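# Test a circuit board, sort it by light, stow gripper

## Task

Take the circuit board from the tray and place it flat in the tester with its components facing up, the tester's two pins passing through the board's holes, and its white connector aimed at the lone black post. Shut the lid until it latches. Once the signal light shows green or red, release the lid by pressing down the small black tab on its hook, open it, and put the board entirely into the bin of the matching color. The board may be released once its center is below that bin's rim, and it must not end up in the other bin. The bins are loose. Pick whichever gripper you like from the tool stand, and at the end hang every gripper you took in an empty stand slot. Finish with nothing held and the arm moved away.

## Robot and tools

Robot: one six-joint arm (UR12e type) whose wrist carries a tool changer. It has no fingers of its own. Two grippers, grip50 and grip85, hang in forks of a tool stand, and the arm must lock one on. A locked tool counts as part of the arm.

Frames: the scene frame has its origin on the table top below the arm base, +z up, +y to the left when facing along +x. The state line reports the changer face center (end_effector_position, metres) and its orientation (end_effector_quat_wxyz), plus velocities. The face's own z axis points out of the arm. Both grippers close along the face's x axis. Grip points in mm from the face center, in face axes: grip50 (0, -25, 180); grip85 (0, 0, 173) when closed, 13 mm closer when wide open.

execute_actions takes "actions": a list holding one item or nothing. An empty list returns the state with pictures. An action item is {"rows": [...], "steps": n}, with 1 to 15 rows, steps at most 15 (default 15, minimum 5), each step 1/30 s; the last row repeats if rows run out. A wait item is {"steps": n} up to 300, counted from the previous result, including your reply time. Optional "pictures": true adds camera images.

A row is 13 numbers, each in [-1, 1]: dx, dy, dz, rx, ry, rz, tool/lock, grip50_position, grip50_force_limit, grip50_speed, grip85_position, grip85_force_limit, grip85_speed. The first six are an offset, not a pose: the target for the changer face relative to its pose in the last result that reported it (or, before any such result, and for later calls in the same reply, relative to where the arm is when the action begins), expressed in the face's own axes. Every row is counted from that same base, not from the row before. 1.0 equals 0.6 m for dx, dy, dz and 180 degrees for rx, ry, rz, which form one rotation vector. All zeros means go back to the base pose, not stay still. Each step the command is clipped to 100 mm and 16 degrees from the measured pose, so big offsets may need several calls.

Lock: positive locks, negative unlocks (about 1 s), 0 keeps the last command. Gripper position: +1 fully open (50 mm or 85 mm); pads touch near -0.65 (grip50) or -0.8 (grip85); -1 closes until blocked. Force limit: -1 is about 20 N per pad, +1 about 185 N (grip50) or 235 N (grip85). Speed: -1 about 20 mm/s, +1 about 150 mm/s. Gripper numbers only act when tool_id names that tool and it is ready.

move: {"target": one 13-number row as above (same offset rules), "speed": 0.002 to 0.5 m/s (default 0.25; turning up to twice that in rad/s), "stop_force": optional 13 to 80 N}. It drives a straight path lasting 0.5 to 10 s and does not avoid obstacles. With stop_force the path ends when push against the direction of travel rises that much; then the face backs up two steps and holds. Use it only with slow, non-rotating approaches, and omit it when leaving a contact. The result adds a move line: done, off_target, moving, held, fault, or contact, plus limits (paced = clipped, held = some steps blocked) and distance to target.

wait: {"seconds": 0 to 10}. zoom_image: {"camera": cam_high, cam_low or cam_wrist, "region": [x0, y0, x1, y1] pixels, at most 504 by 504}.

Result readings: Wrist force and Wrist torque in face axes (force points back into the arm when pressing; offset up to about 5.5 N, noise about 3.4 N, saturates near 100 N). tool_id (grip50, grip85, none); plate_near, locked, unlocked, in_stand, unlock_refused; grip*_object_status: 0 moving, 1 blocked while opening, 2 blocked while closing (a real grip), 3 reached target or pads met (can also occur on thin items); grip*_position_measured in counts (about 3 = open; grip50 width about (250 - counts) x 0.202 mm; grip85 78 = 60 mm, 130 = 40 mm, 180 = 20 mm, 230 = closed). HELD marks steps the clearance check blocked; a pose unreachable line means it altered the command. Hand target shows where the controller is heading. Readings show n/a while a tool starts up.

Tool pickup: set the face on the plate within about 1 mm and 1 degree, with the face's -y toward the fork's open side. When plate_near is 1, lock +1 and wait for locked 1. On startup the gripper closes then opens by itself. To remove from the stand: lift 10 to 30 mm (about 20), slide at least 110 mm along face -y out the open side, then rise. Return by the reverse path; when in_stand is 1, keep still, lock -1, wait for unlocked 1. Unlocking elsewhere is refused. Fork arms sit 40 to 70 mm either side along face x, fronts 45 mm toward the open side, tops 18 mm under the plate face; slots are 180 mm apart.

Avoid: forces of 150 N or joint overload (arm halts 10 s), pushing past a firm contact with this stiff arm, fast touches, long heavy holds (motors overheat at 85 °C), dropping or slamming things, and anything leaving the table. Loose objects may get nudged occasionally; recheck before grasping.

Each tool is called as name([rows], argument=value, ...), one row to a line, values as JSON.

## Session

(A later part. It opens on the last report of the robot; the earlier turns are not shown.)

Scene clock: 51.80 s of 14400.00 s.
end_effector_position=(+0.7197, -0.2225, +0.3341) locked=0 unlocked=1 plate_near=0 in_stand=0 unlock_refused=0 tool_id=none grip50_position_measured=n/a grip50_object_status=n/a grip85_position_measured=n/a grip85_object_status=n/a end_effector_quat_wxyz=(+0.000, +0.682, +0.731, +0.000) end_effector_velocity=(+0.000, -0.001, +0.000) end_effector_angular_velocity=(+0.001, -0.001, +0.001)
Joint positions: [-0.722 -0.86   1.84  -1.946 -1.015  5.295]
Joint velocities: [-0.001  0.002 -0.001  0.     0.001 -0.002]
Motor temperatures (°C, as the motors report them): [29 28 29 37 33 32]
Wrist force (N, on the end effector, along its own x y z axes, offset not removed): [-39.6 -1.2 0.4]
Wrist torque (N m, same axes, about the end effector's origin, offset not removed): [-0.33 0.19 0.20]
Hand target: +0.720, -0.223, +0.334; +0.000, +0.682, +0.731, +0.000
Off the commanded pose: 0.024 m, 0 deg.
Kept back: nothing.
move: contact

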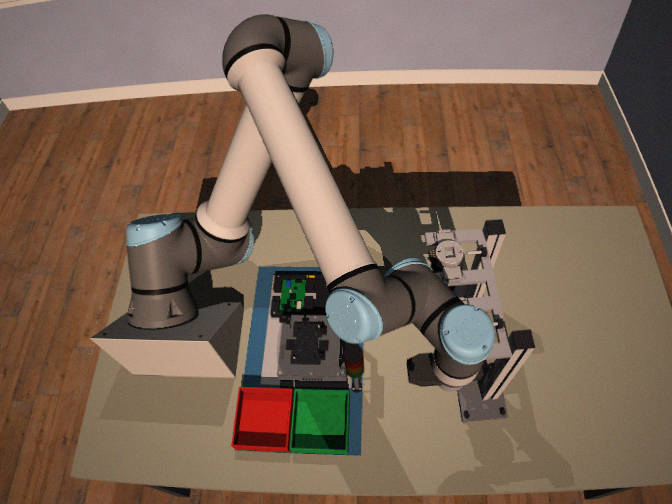

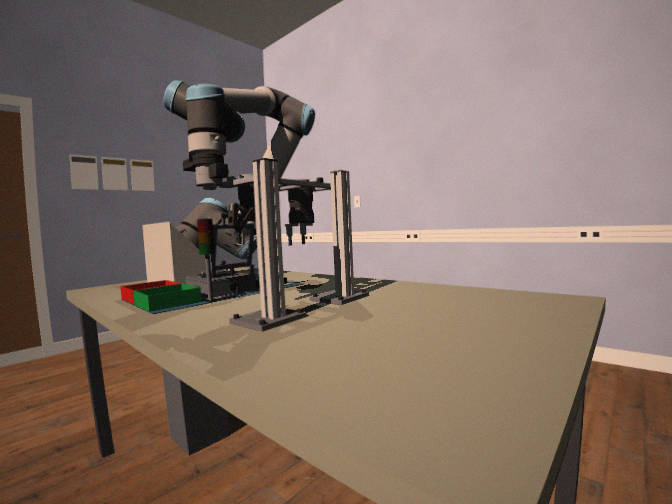

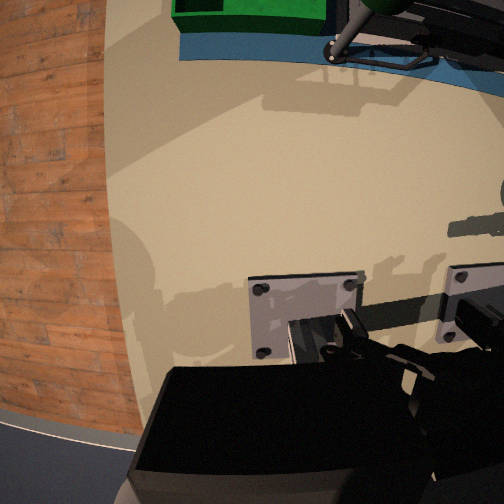

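move(target=[-0.005, 0, -0.07, 0,0,0,0,0,0,0,0,0,0], speed=0.08)

move(target=[0.174, 0.0533, 0, 0,-0.0055,0,0,0,0,0,0,0,0], speed=0.1)

move(target=[0, 0, 0.05, 0,0,0,0,0,0,0,0,0,0], speed=0.01, stop_force=15)

Scene clock: 53.10 s of 14400.00 s.
end_effector_position=(+0.7199, -0.2255, +0.3759) locked=0 unlocked=1 plate_near=0 in_stand=0 unlock_refused=0 tool_id=none grip50_position_measured=n/a grip50_object_status=n/a grip85_position_measured=n/a grip85_object_status=n/a end_effector_quat_wxyz=(+0.000, +0.682, +0.731, +0.000) end_effector_velocity=(-0.000, -0.000, +0.002) end_effector_angular_velocity=(-0.001, +0.001, +0.001)
Joint positions: [-0.75  -0.881  1.801 -1.871 -1.031  5.268]
Joint velocities: [-0.001 -0.001 -0.002  0.004 -0.002 -0.003]
Motor temperatures (°C, as the motors report them): [29 28 29 37 33 32]
Wrist force (N, on the end effector, along its own x y z axes, offset not removed): [1.2 1.7 0.9]
Wrist torque (N m, same axes, about the end effector's origin, offset not removed): [0.22 0.10 0.29]
Hand target: +0.720, -0.226, +0.376; +0.000, +0.682, +0.731, +0.000
Off the commanded pose: 0.000 m, 0 deg.
Kept back: nothing.
move: done

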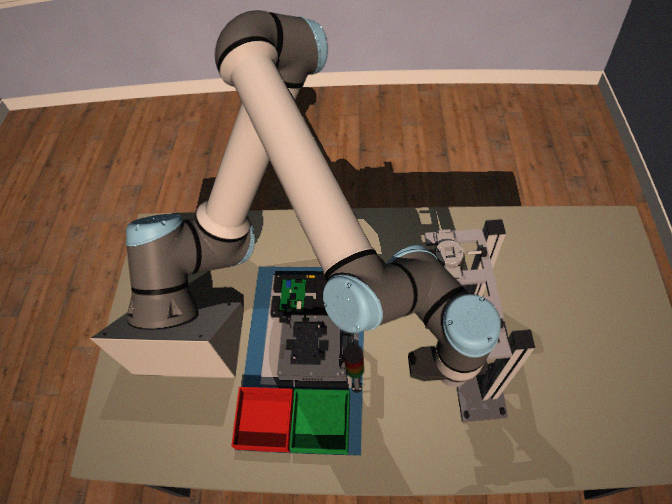

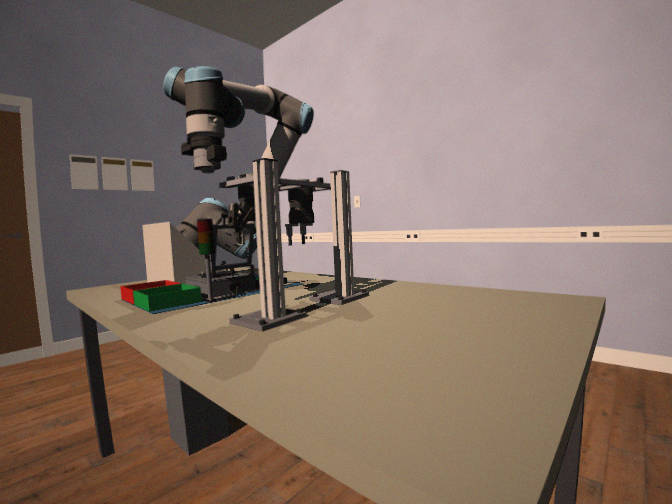

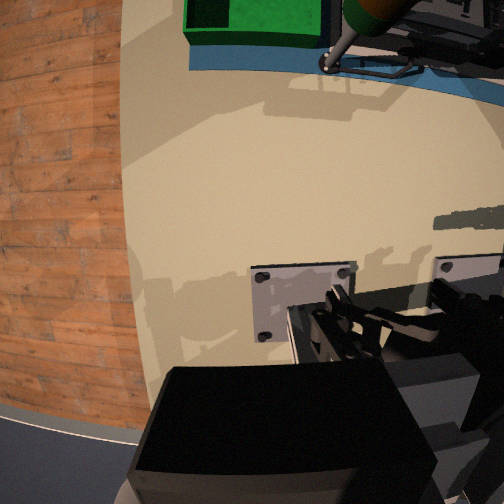

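Scene clock: 54.63 s of 14400.00 s.
end_effector_position=(+0.7445, -0.1194, +0.3760) locked=0 unlocked=1 plate_near=0 in_stand=0 unlock_refused=0 tool_id=none grip50_position_measured=n/a grip50_object_status=n/a grip85_position_measured=n/a grip85_object_status=n/a end_effector_quat_wxyz=(+0.006, +0.682, +0.731, -0.006) end_effector_velocity=(+0.000, +0.002, -0.000) end_effector_angular_velocity=(+0.001, +0.000, -0.002)
Joint positions: [-0.661 -0.997  1.835 -1.852 -0.992  5.365]
Joint velocities: [ 0.001 -0.002  0.     0.002  0.001  0.003]
Motor temperatures (°C, as the motors report them): [29 28 29 37 33 32]
Wrist force (N, on the end effector, along its own x y z axes, offset not removed): [-0.9 -2.3 2.7]
Wrist torque (N m, same axes, about the end effector's origin, offset not removed): [-0.12 0.23 -0.01]
Hand target: +0.745, -0.119, +0.376; +0.006, +0.682, +0.731, -0.006
Off the commanded pose: 0.000 m, 0 deg.
Kept back: nothing.
move: done

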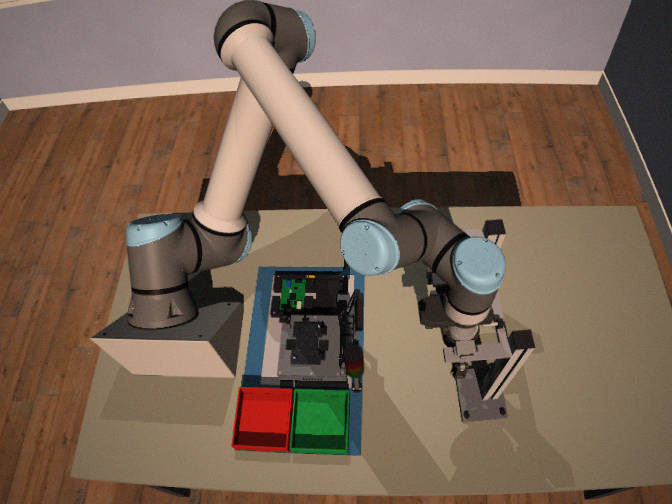

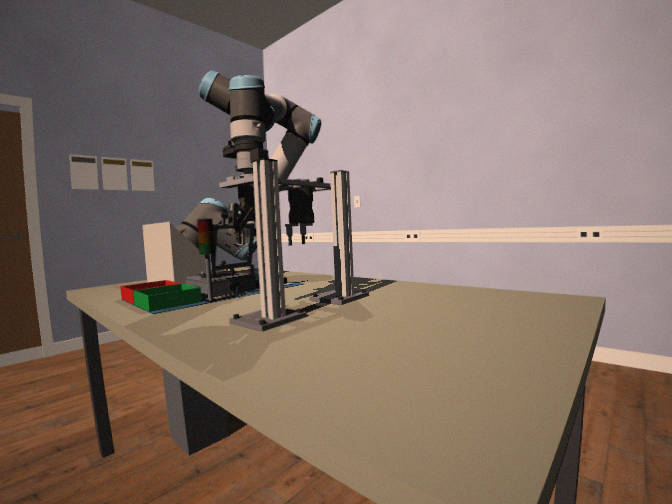

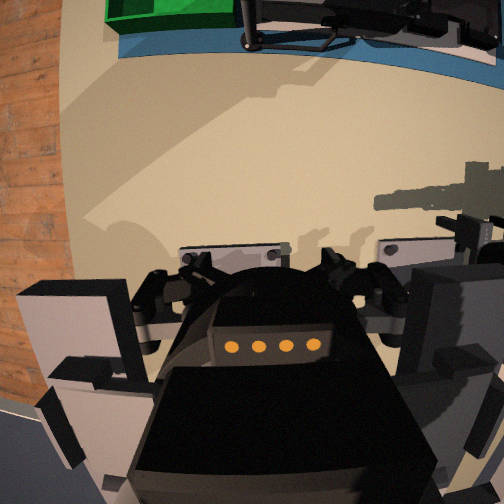

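Scene clock: 55.50 s of 14400.00 s.
end_effector_position=(+0.7446, -0.1195, +0.3711) locked=0 unlocked=1 plate_near=0 in_stand=0 unlock_refused=0 tool_id=none grip50_position_measured=n/a grip50_object_status=n/a grip85_position_measured=n/a grip85_object_status=n/a end_effector_quat_wxyz=(+0.007, +0.682, +0.731, -0.006) end_effector_velocity=(-0.001, +0.000, +0.001) end_effector_angular_velocity=(+0.003, +0.002, -0.001)
Joint positions: [-0.658 -0.994  1.839 -1.862 -0.99   5.368]
Joint velocities: [-0.002 -0.001 -0.001  0.008 -0.    -0.003]
Motor temperatures (°C, as the motors report them): [29 28 29 37 33 32]
Wrist force (N, on the end effector, along its own x y z axes, offset not removed): [-7.0 6.1 -45.6]
Wrist torque (N m, same axes, about the end effector's origin, offset not removed): [-0.07 0.82 0.22]
Hand target: +0.745, -0.119, +0.371; +0.006, +0.682, +0.731, -0.006
Off the commanded pose: 0.025 m, 0 deg.
Kept back: nothing.
move: contact

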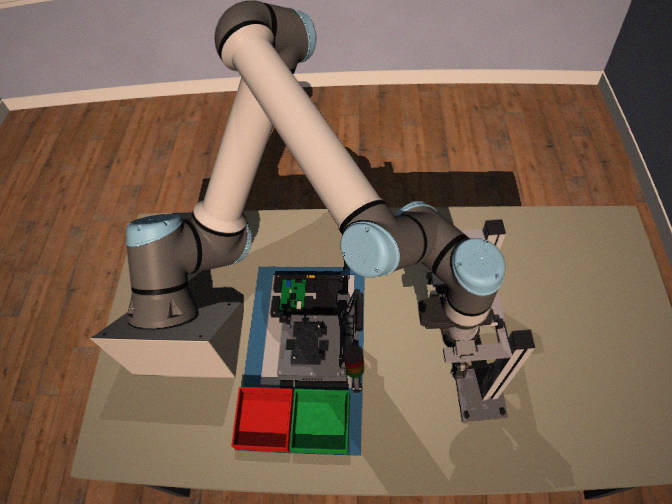

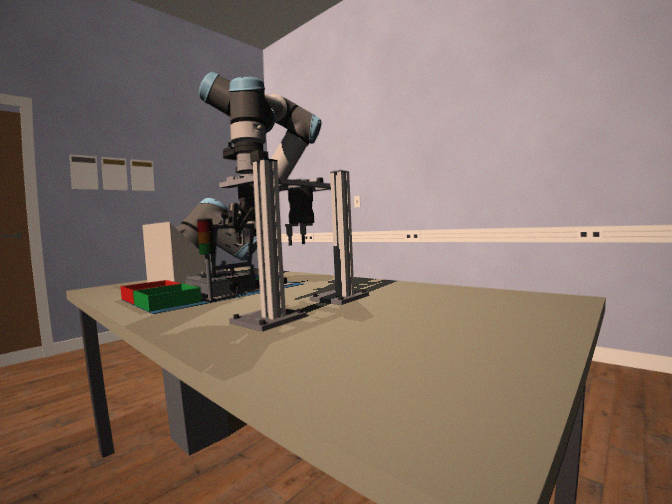

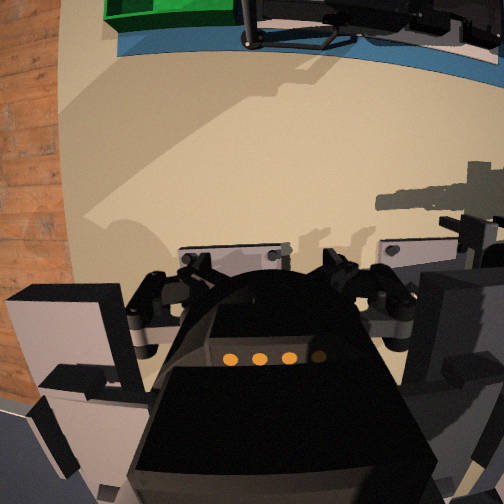

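move(target=[0, -0.0067, -0.003, 0,0.0028,0,0,0,0,0,0,0,0], speed=0.02)

move(target=[0, 0, 0.04, 0,0,0,0,0,0,0,0,0,0], speed=0.01, stop_force=15)

Scene clock: 56.47 s of 14400.00 s.
end_effector_position=(+0.7407, -0.1198, +0.3728) locked=0 unlocked=1 plate_near=0 in_stand=0 unlock_refused=0 tool_id=none grip50_position_measured=n/a grip50_object_status=n/a grip85_position_measured=n/a grip85_object_status=n/a end_effector_quat_wxyz=(+0.003, +0.682, +0.731, -0.003) end_effector_velocity=(-0.001, -0.000, +0.001) end_effector_angular_velocity=(+0.003, +0.001, +0.000)
Joint positions: [-0.663 -0.998  1.842 -1.851 -0.987  5.358]
Joint velocities: [-0.002 -0.001  0.001  0.004  0.    -0.004]
Motor temperatures (°C, as the motors report them): [29 28 29 37 33 32]
Wrist force (N, on the end effector, along its own x y z axes, offset not removed): [-3.9 1.0 1.3]
Wrist torque (N m, same axes, about the end effector's origin, offset not removed): [0.05 0.49 0.09]
Hand target: +0.741, -0.120, +0.373; +0.003, +0.682, +0.731, -0.003
Off the commanded pose: 0.000 m, 0 deg.
Kept back: nothing.
move: done

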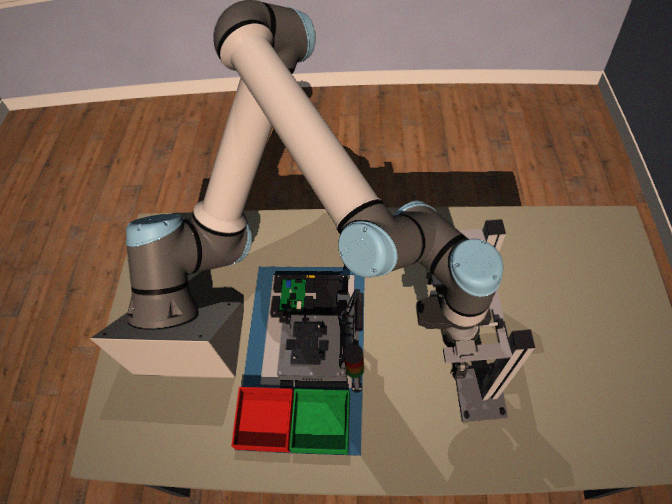

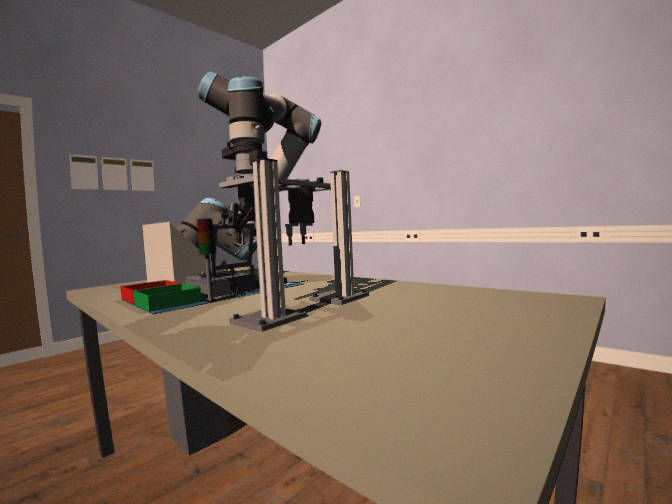

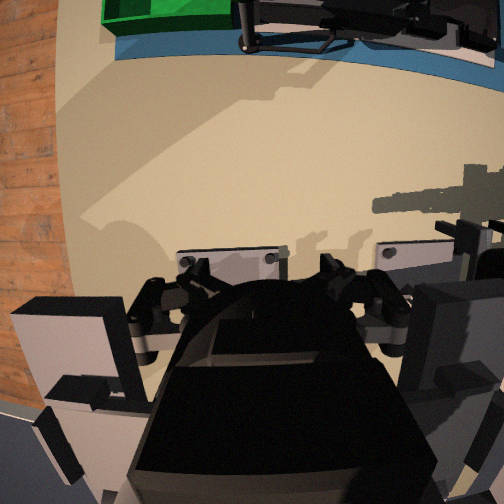

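Scene clock: 57.00 s of 14400.00 s.
end_effector_position=(+0.7407, -0.1198, +0.3711) locked=0 unlocked=1 plate_near=0 in_stand=0 unlock_refused=0 tool_id=none grip50_position_measured=n/a grip50_object_status=n/a grip85_position_measured=n/a grip85_object_status=n/a end_effector_quat_wxyz=(+0.003, +0.682, +0.731, -0.003) end_effector_velocity=(-0.001, +0.000, +0.001) end_effector_angular_velocity=(+0.004, +0.001, -0.002)
Joint positions: [-0.662 -0.997  1.844 -1.854 -0.986  5.359]
Joint velocities: [-0.002 -0.001 -0.001  0.008  0.001 -0.002]
Motor temperatures (°C, as the motors report them): [29 28 29 37 33 32]
Wrist force (N, on the end effector, along its own x y z axes, offset not removed): [-1.4 6.4 -35.1]
Wrist torque (N m, same axes, about the end effector's origin, offset not removed): [-0.17 0.37 0.20]
Hand target: +0.741, -0.120, +0.371; +0.003, +0.682, +0.731, -0.003
Off the commanded pose: 0.022 m, 0 deg.
Kept back: nothing.
move: contact

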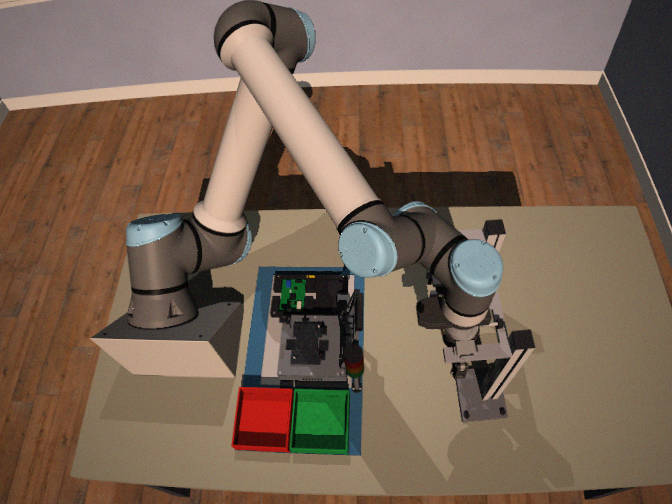

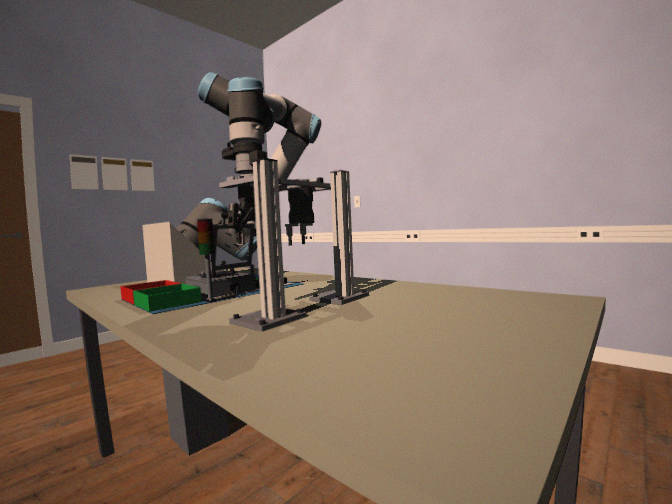

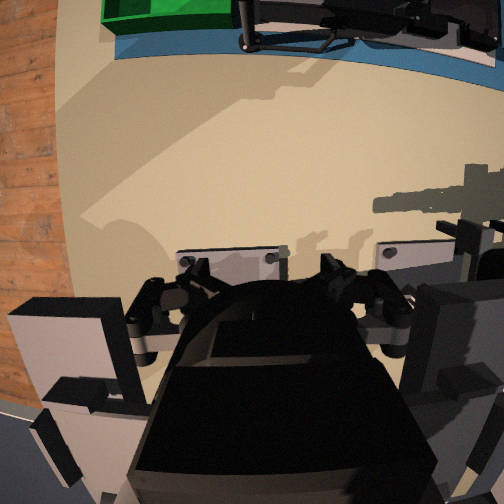

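move(target=[0, 0.0117, -0.003, 0,0,0,0,0,0,0,0,0,0], speed=0.02)

move(target=[0, 0, 0.04, 0,0,0,0,0,0,0,0,0,0], speed=0.01, stop_force=15)

Scene clock: 58.07 s of 14400.00 s.
end_effector_position=(+0.7476, -0.1193, +0.3729) locked=0 unlocked=1 plate_near=0 in_stand=0 unlock_refused=0 tool_id=none grip50_position_measured=n/a grip50_object_status=n/a grip85_position_measured=n/a grip85_object_status=n/a end_effector_quat_wxyz=(+0.003, +0.682, +0.731, -0.003) end_effector_velocity=(+0.002, -0.000, +0.000) end_effector_angular_velocity=(-0.001, +0.000, +0.000)
Joint positions: [-0.658 -0.991  1.83  -1.848 -0.984  5.364]
Joint velocities: [ 0.001  0.001 -0.003  0.001 -0.     0.001]
Motor temperatures (°C, as the motors report them): [29 28 29 37 33 32]
Wrist force (N, on the end effector, along its own x y z axes, offset not removed): [-2.1 0.5 2.3]
Wrist torque (N m, same axes, about the end effector's origin, offset not removed): [-0.11 0.19 0.01]
Hand target: +0.748, -0.119, +0.373; +0.003, +0.682, +0.731, -0.003
Off the commanded pose: 0.000 m, 0 deg.
Kept back: nothing.
move: done

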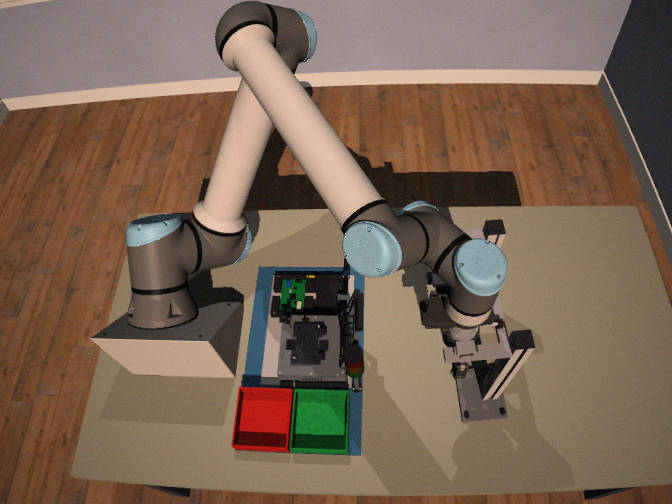

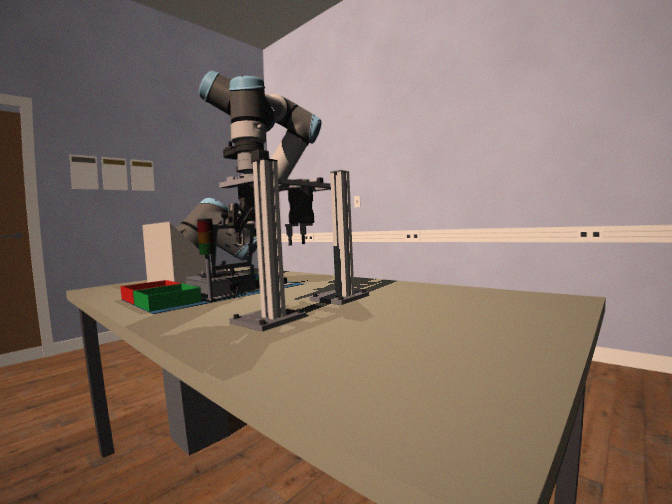

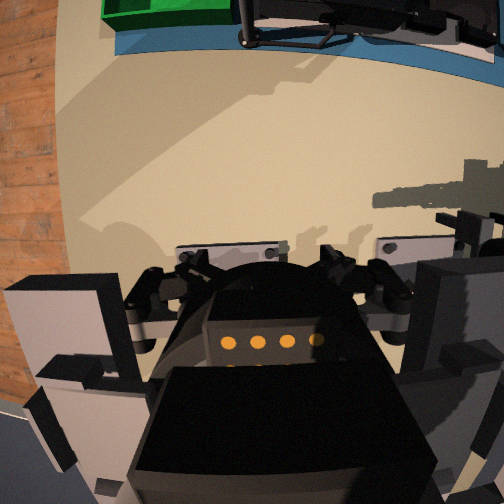

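Scene clock: 58.60 s of 14400.00 s.
end_effector_position=(+0.7477, -0.1194, +0.3711) locked=0 unlocked=1 plate_near=0 in_stand=0 unlock_refused=0 tool_id=none grip50_position_measured=n/a grip50_object_status=n/a grip85_position_measured=n/a grip85_object_status=n/a end_effector_quat_wxyz=(+0.004, +0.682, +0.731, -0.003) end_effector_velocity=(-0.001, +0.000, +0.001) end_effector_angular_velocity=(+0.004, +0.001, -0.002)
Joint positions: [-0.657 -0.99   1.831 -1.851 -0.983  5.365]
Joint velocities: [-0.001 -0.001 -0.001  0.007  0.001 -0.002]
Motor temperatures (°C, as the motors report them): [29 28 29 37 33 32]
Wrist force (N, on the end effector, along its own x y z axes, offset not removed): [2.1 0.8 -31.4]
Wrist torque (N m, same axes, about the end effector's origin, offset not removed): [-0.28 0.11 -0.04]
Hand target: +0.748, -0.119, +0.372; +0.003, +0.682, +0.731, -0.003
Off the commanded pose: 0.022 m, 0 deg.
Kept back: nothing.
move: contact

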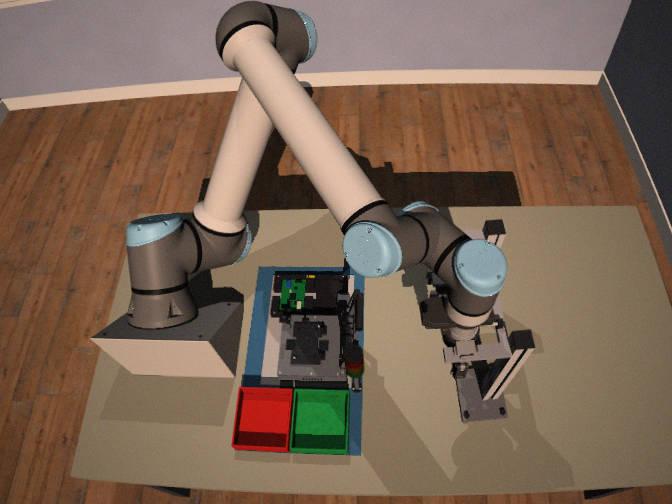

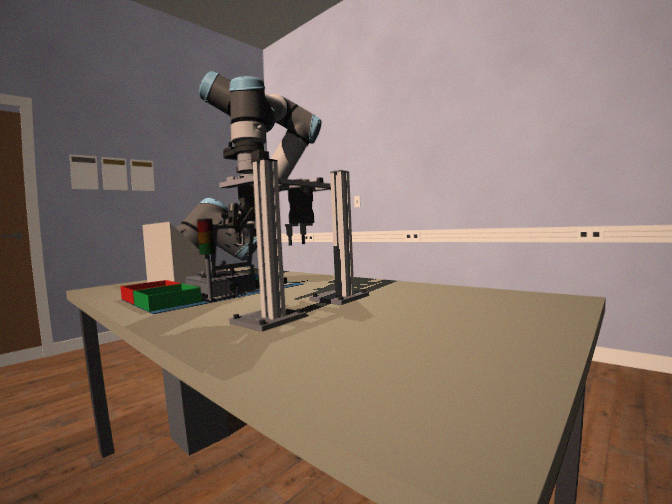

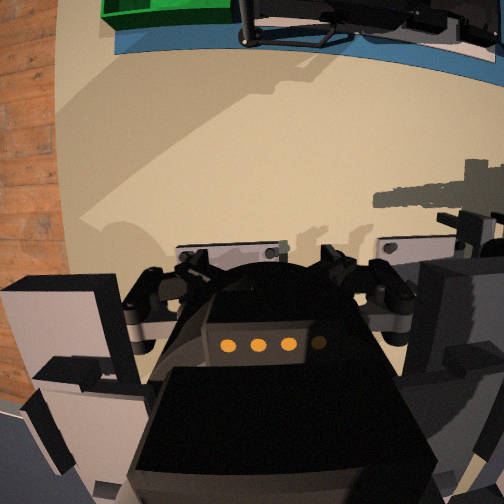

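move(target=[-0.1083, -0.1717, -0.01, 0,0.0028,0,0,0,0,0,0,0,0], speed=0.1)

move(target=[0, 0, 0.0717, 0,0,-0.5,0,0,0,0,0,0,0], speed=0.3)

move(target=[-0.08, 0, 0, 0,0,0,0,0,0,0,0,0,0], speed=0.008, stop_force=13)

Scene clock: 60.57 s of 14400.00 s.
end_effector_position=(+0.6496, -0.1911, +0.3775) locked=0 unlocked=1 plate_near=0 in_stand=0 unlock_refused=0 tool_id=none grip50_position_measured=n/a grip50_object_status=n/a grip85_position_measured=n/a grip85_object_status=n/a end_effector_quat_wxyz=(+0.000, +0.682, +0.731, +0.000) end_effector_velocity=(-0.001, -0.001, +0.000) end_effector_angular_velocity=(-0.000, +0.001, +0.000)
Joint positions: [-0.793 -0.992  1.949 -1.889 -1.055  5.228]
Joint velocities: [-0.002  0.     0.001 -0.    -0.002 -0.002]
Motor temperatures (°C, as the motors report them): [29 28 29 37 33 32]
Wrist force (N, on the end effector, along its own x y z axes, offset not removed): [-0.3 -3.9 -0.8]
Wrist torque (N m, same axes, about the end effector's origin, offset not removed): [-0.40 0.16 0.18]
Hand target: +0.649, -0.191, +0.378; +0.000, +0.682, +0.731, +0.000
Off the commanded pose: 0.000 m, 0 deg.
Kept back: nothing.
move: done

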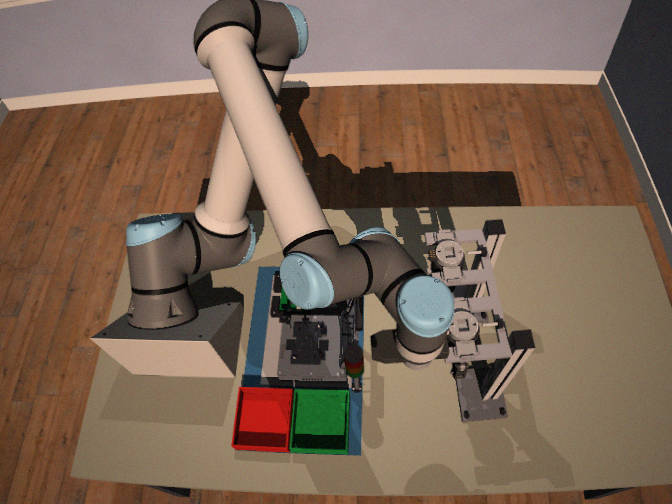

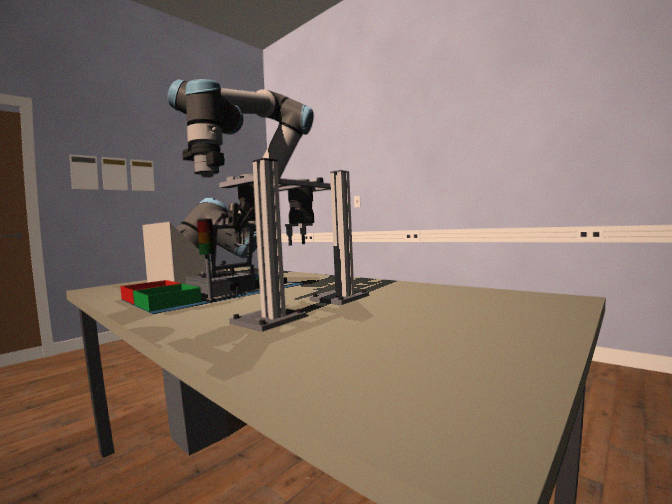

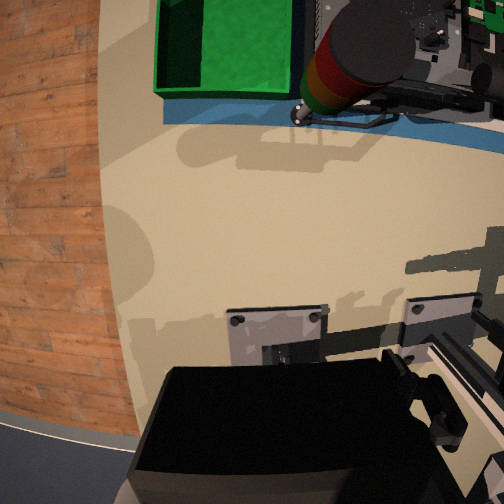

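Scene clock: 63.70 s of 14400.00 s.
end_effector_position=(+0.6496, -0.1910, +0.3345) locked=0 unlocked=1 plate_near=0 in_stand=0 unlock_refused=0 tool_id=none grip50_position_measured=n/a grip50_object_status=n/a grip85_position_measured=n/a grip85_object_status=n/a end_effector_quat_wxyz=(+0.001, -0.034, +0.999, +0.000) end_effector_velocity=(-0.001, +0.000, -0.001) end_effector_angular_velocity=(+0.002, +0.002, +0.010)
Joint positions: [-0.764 -0.963  1.989 -1.971 -1.039  3.685]
Joint velocities: [ 0.     0.001  0.     0.002 -0.001 -0.011]
Motor temperatures (°C, as the motors report them): [29 28 29 37 33 32]
Wrist force (N, on the end effector, along its own x y z axes, offset not removed): [5.1 -4.3 2.0]
Wrist torque (N m, same axes, about the end effector's origin, offset not removed): [-0.53 -0.24 0.26]
Hand target: +0.650, -0.191, +0.334; +0.000, -0.034, +0.999, +0.000
Off the commanded pose: 0.000 m, 0 deg.
Kept back: nothing.
move: done

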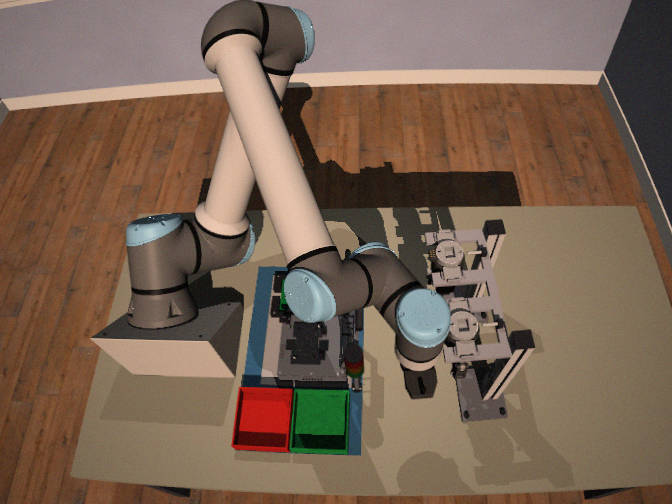

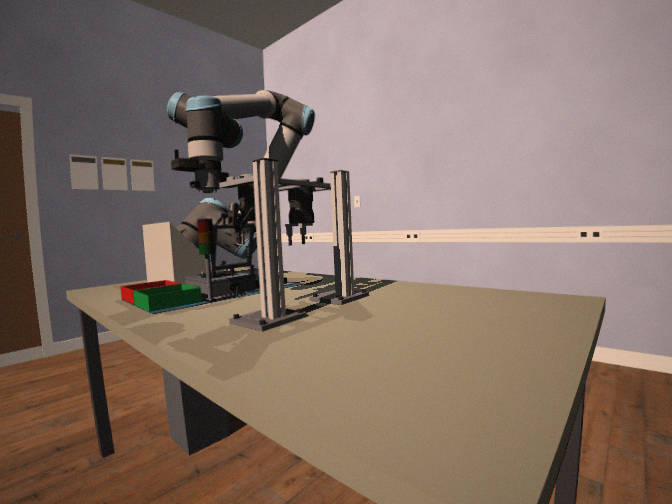

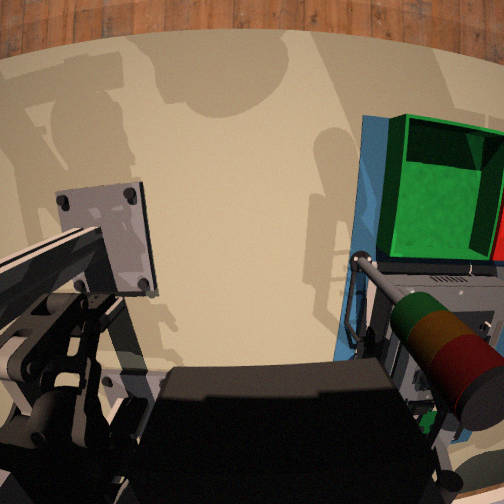

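Scene clock: 67.90 s of 14400.00 s.
end_effector_position=(+0.6800, -0.1890, +0.3344) locked=0 unlocked=1 plate_near=0 in_stand=0 unlock_refused=0 tool_id=none grip50_position_measured=n/a grip50_object_status=n/a grip85_position_measured=n/a grip85_object_status=n/a end_effector_quat_wxyz=(+0.000, -0.034, +0.999, +0.000) end_effector_velocity=(-0.001, +0.000, +0.001) end_effector_angular_velocity=(-0.002, -0.004, +0.005)
Joint positions: [-0.735 -0.94   1.938 -1.957 -1.022  3.713]
Joint velocities: [-0.002 -0.003  0.003 -0.004  0.001 -0.004]
Motor temperatures (°C, as the motors report them): [29 28 29 37 33 32]
Wrist force (N, on the end effector, along its own x y z axes, offset not removed): [24.9 -5.8 6.9]
Wrist torque (N m, same axes, about the end effector's origin, offset not removed): [-0.51 0.13 0.21]
Hand target: +0.680, -0.189, +0.335; +0.000, -0.034, +0.999, +0.000
Off the commanded pose: 0.017 m, 0 deg.
Kept back: nothing.
move: contact

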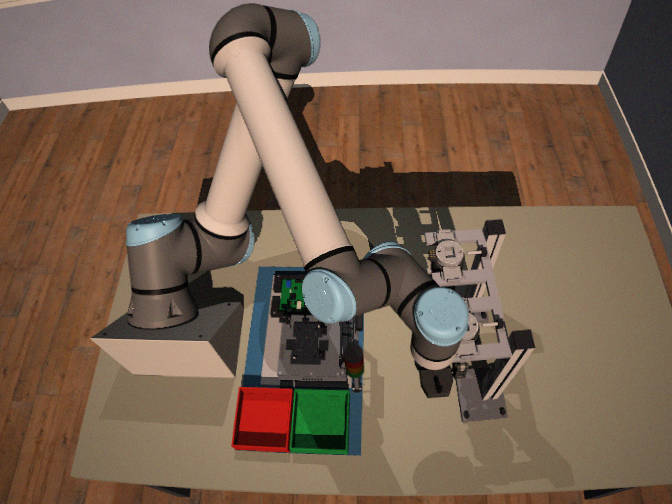

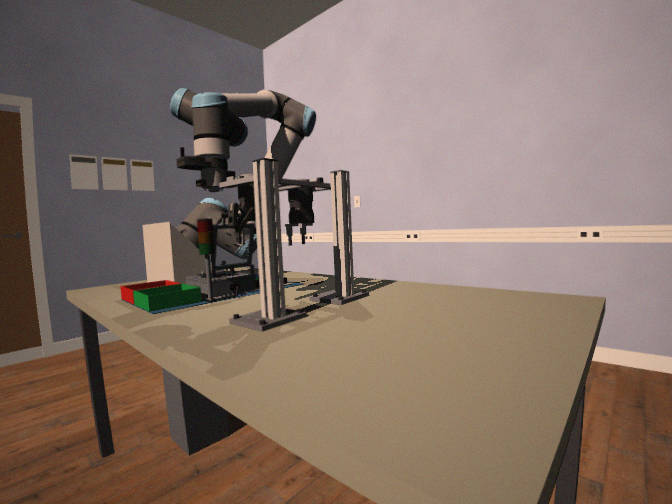

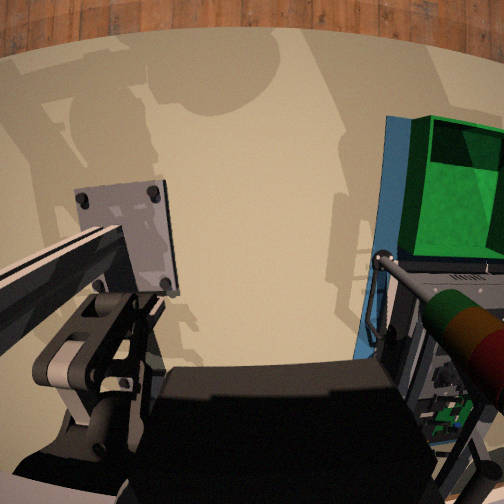

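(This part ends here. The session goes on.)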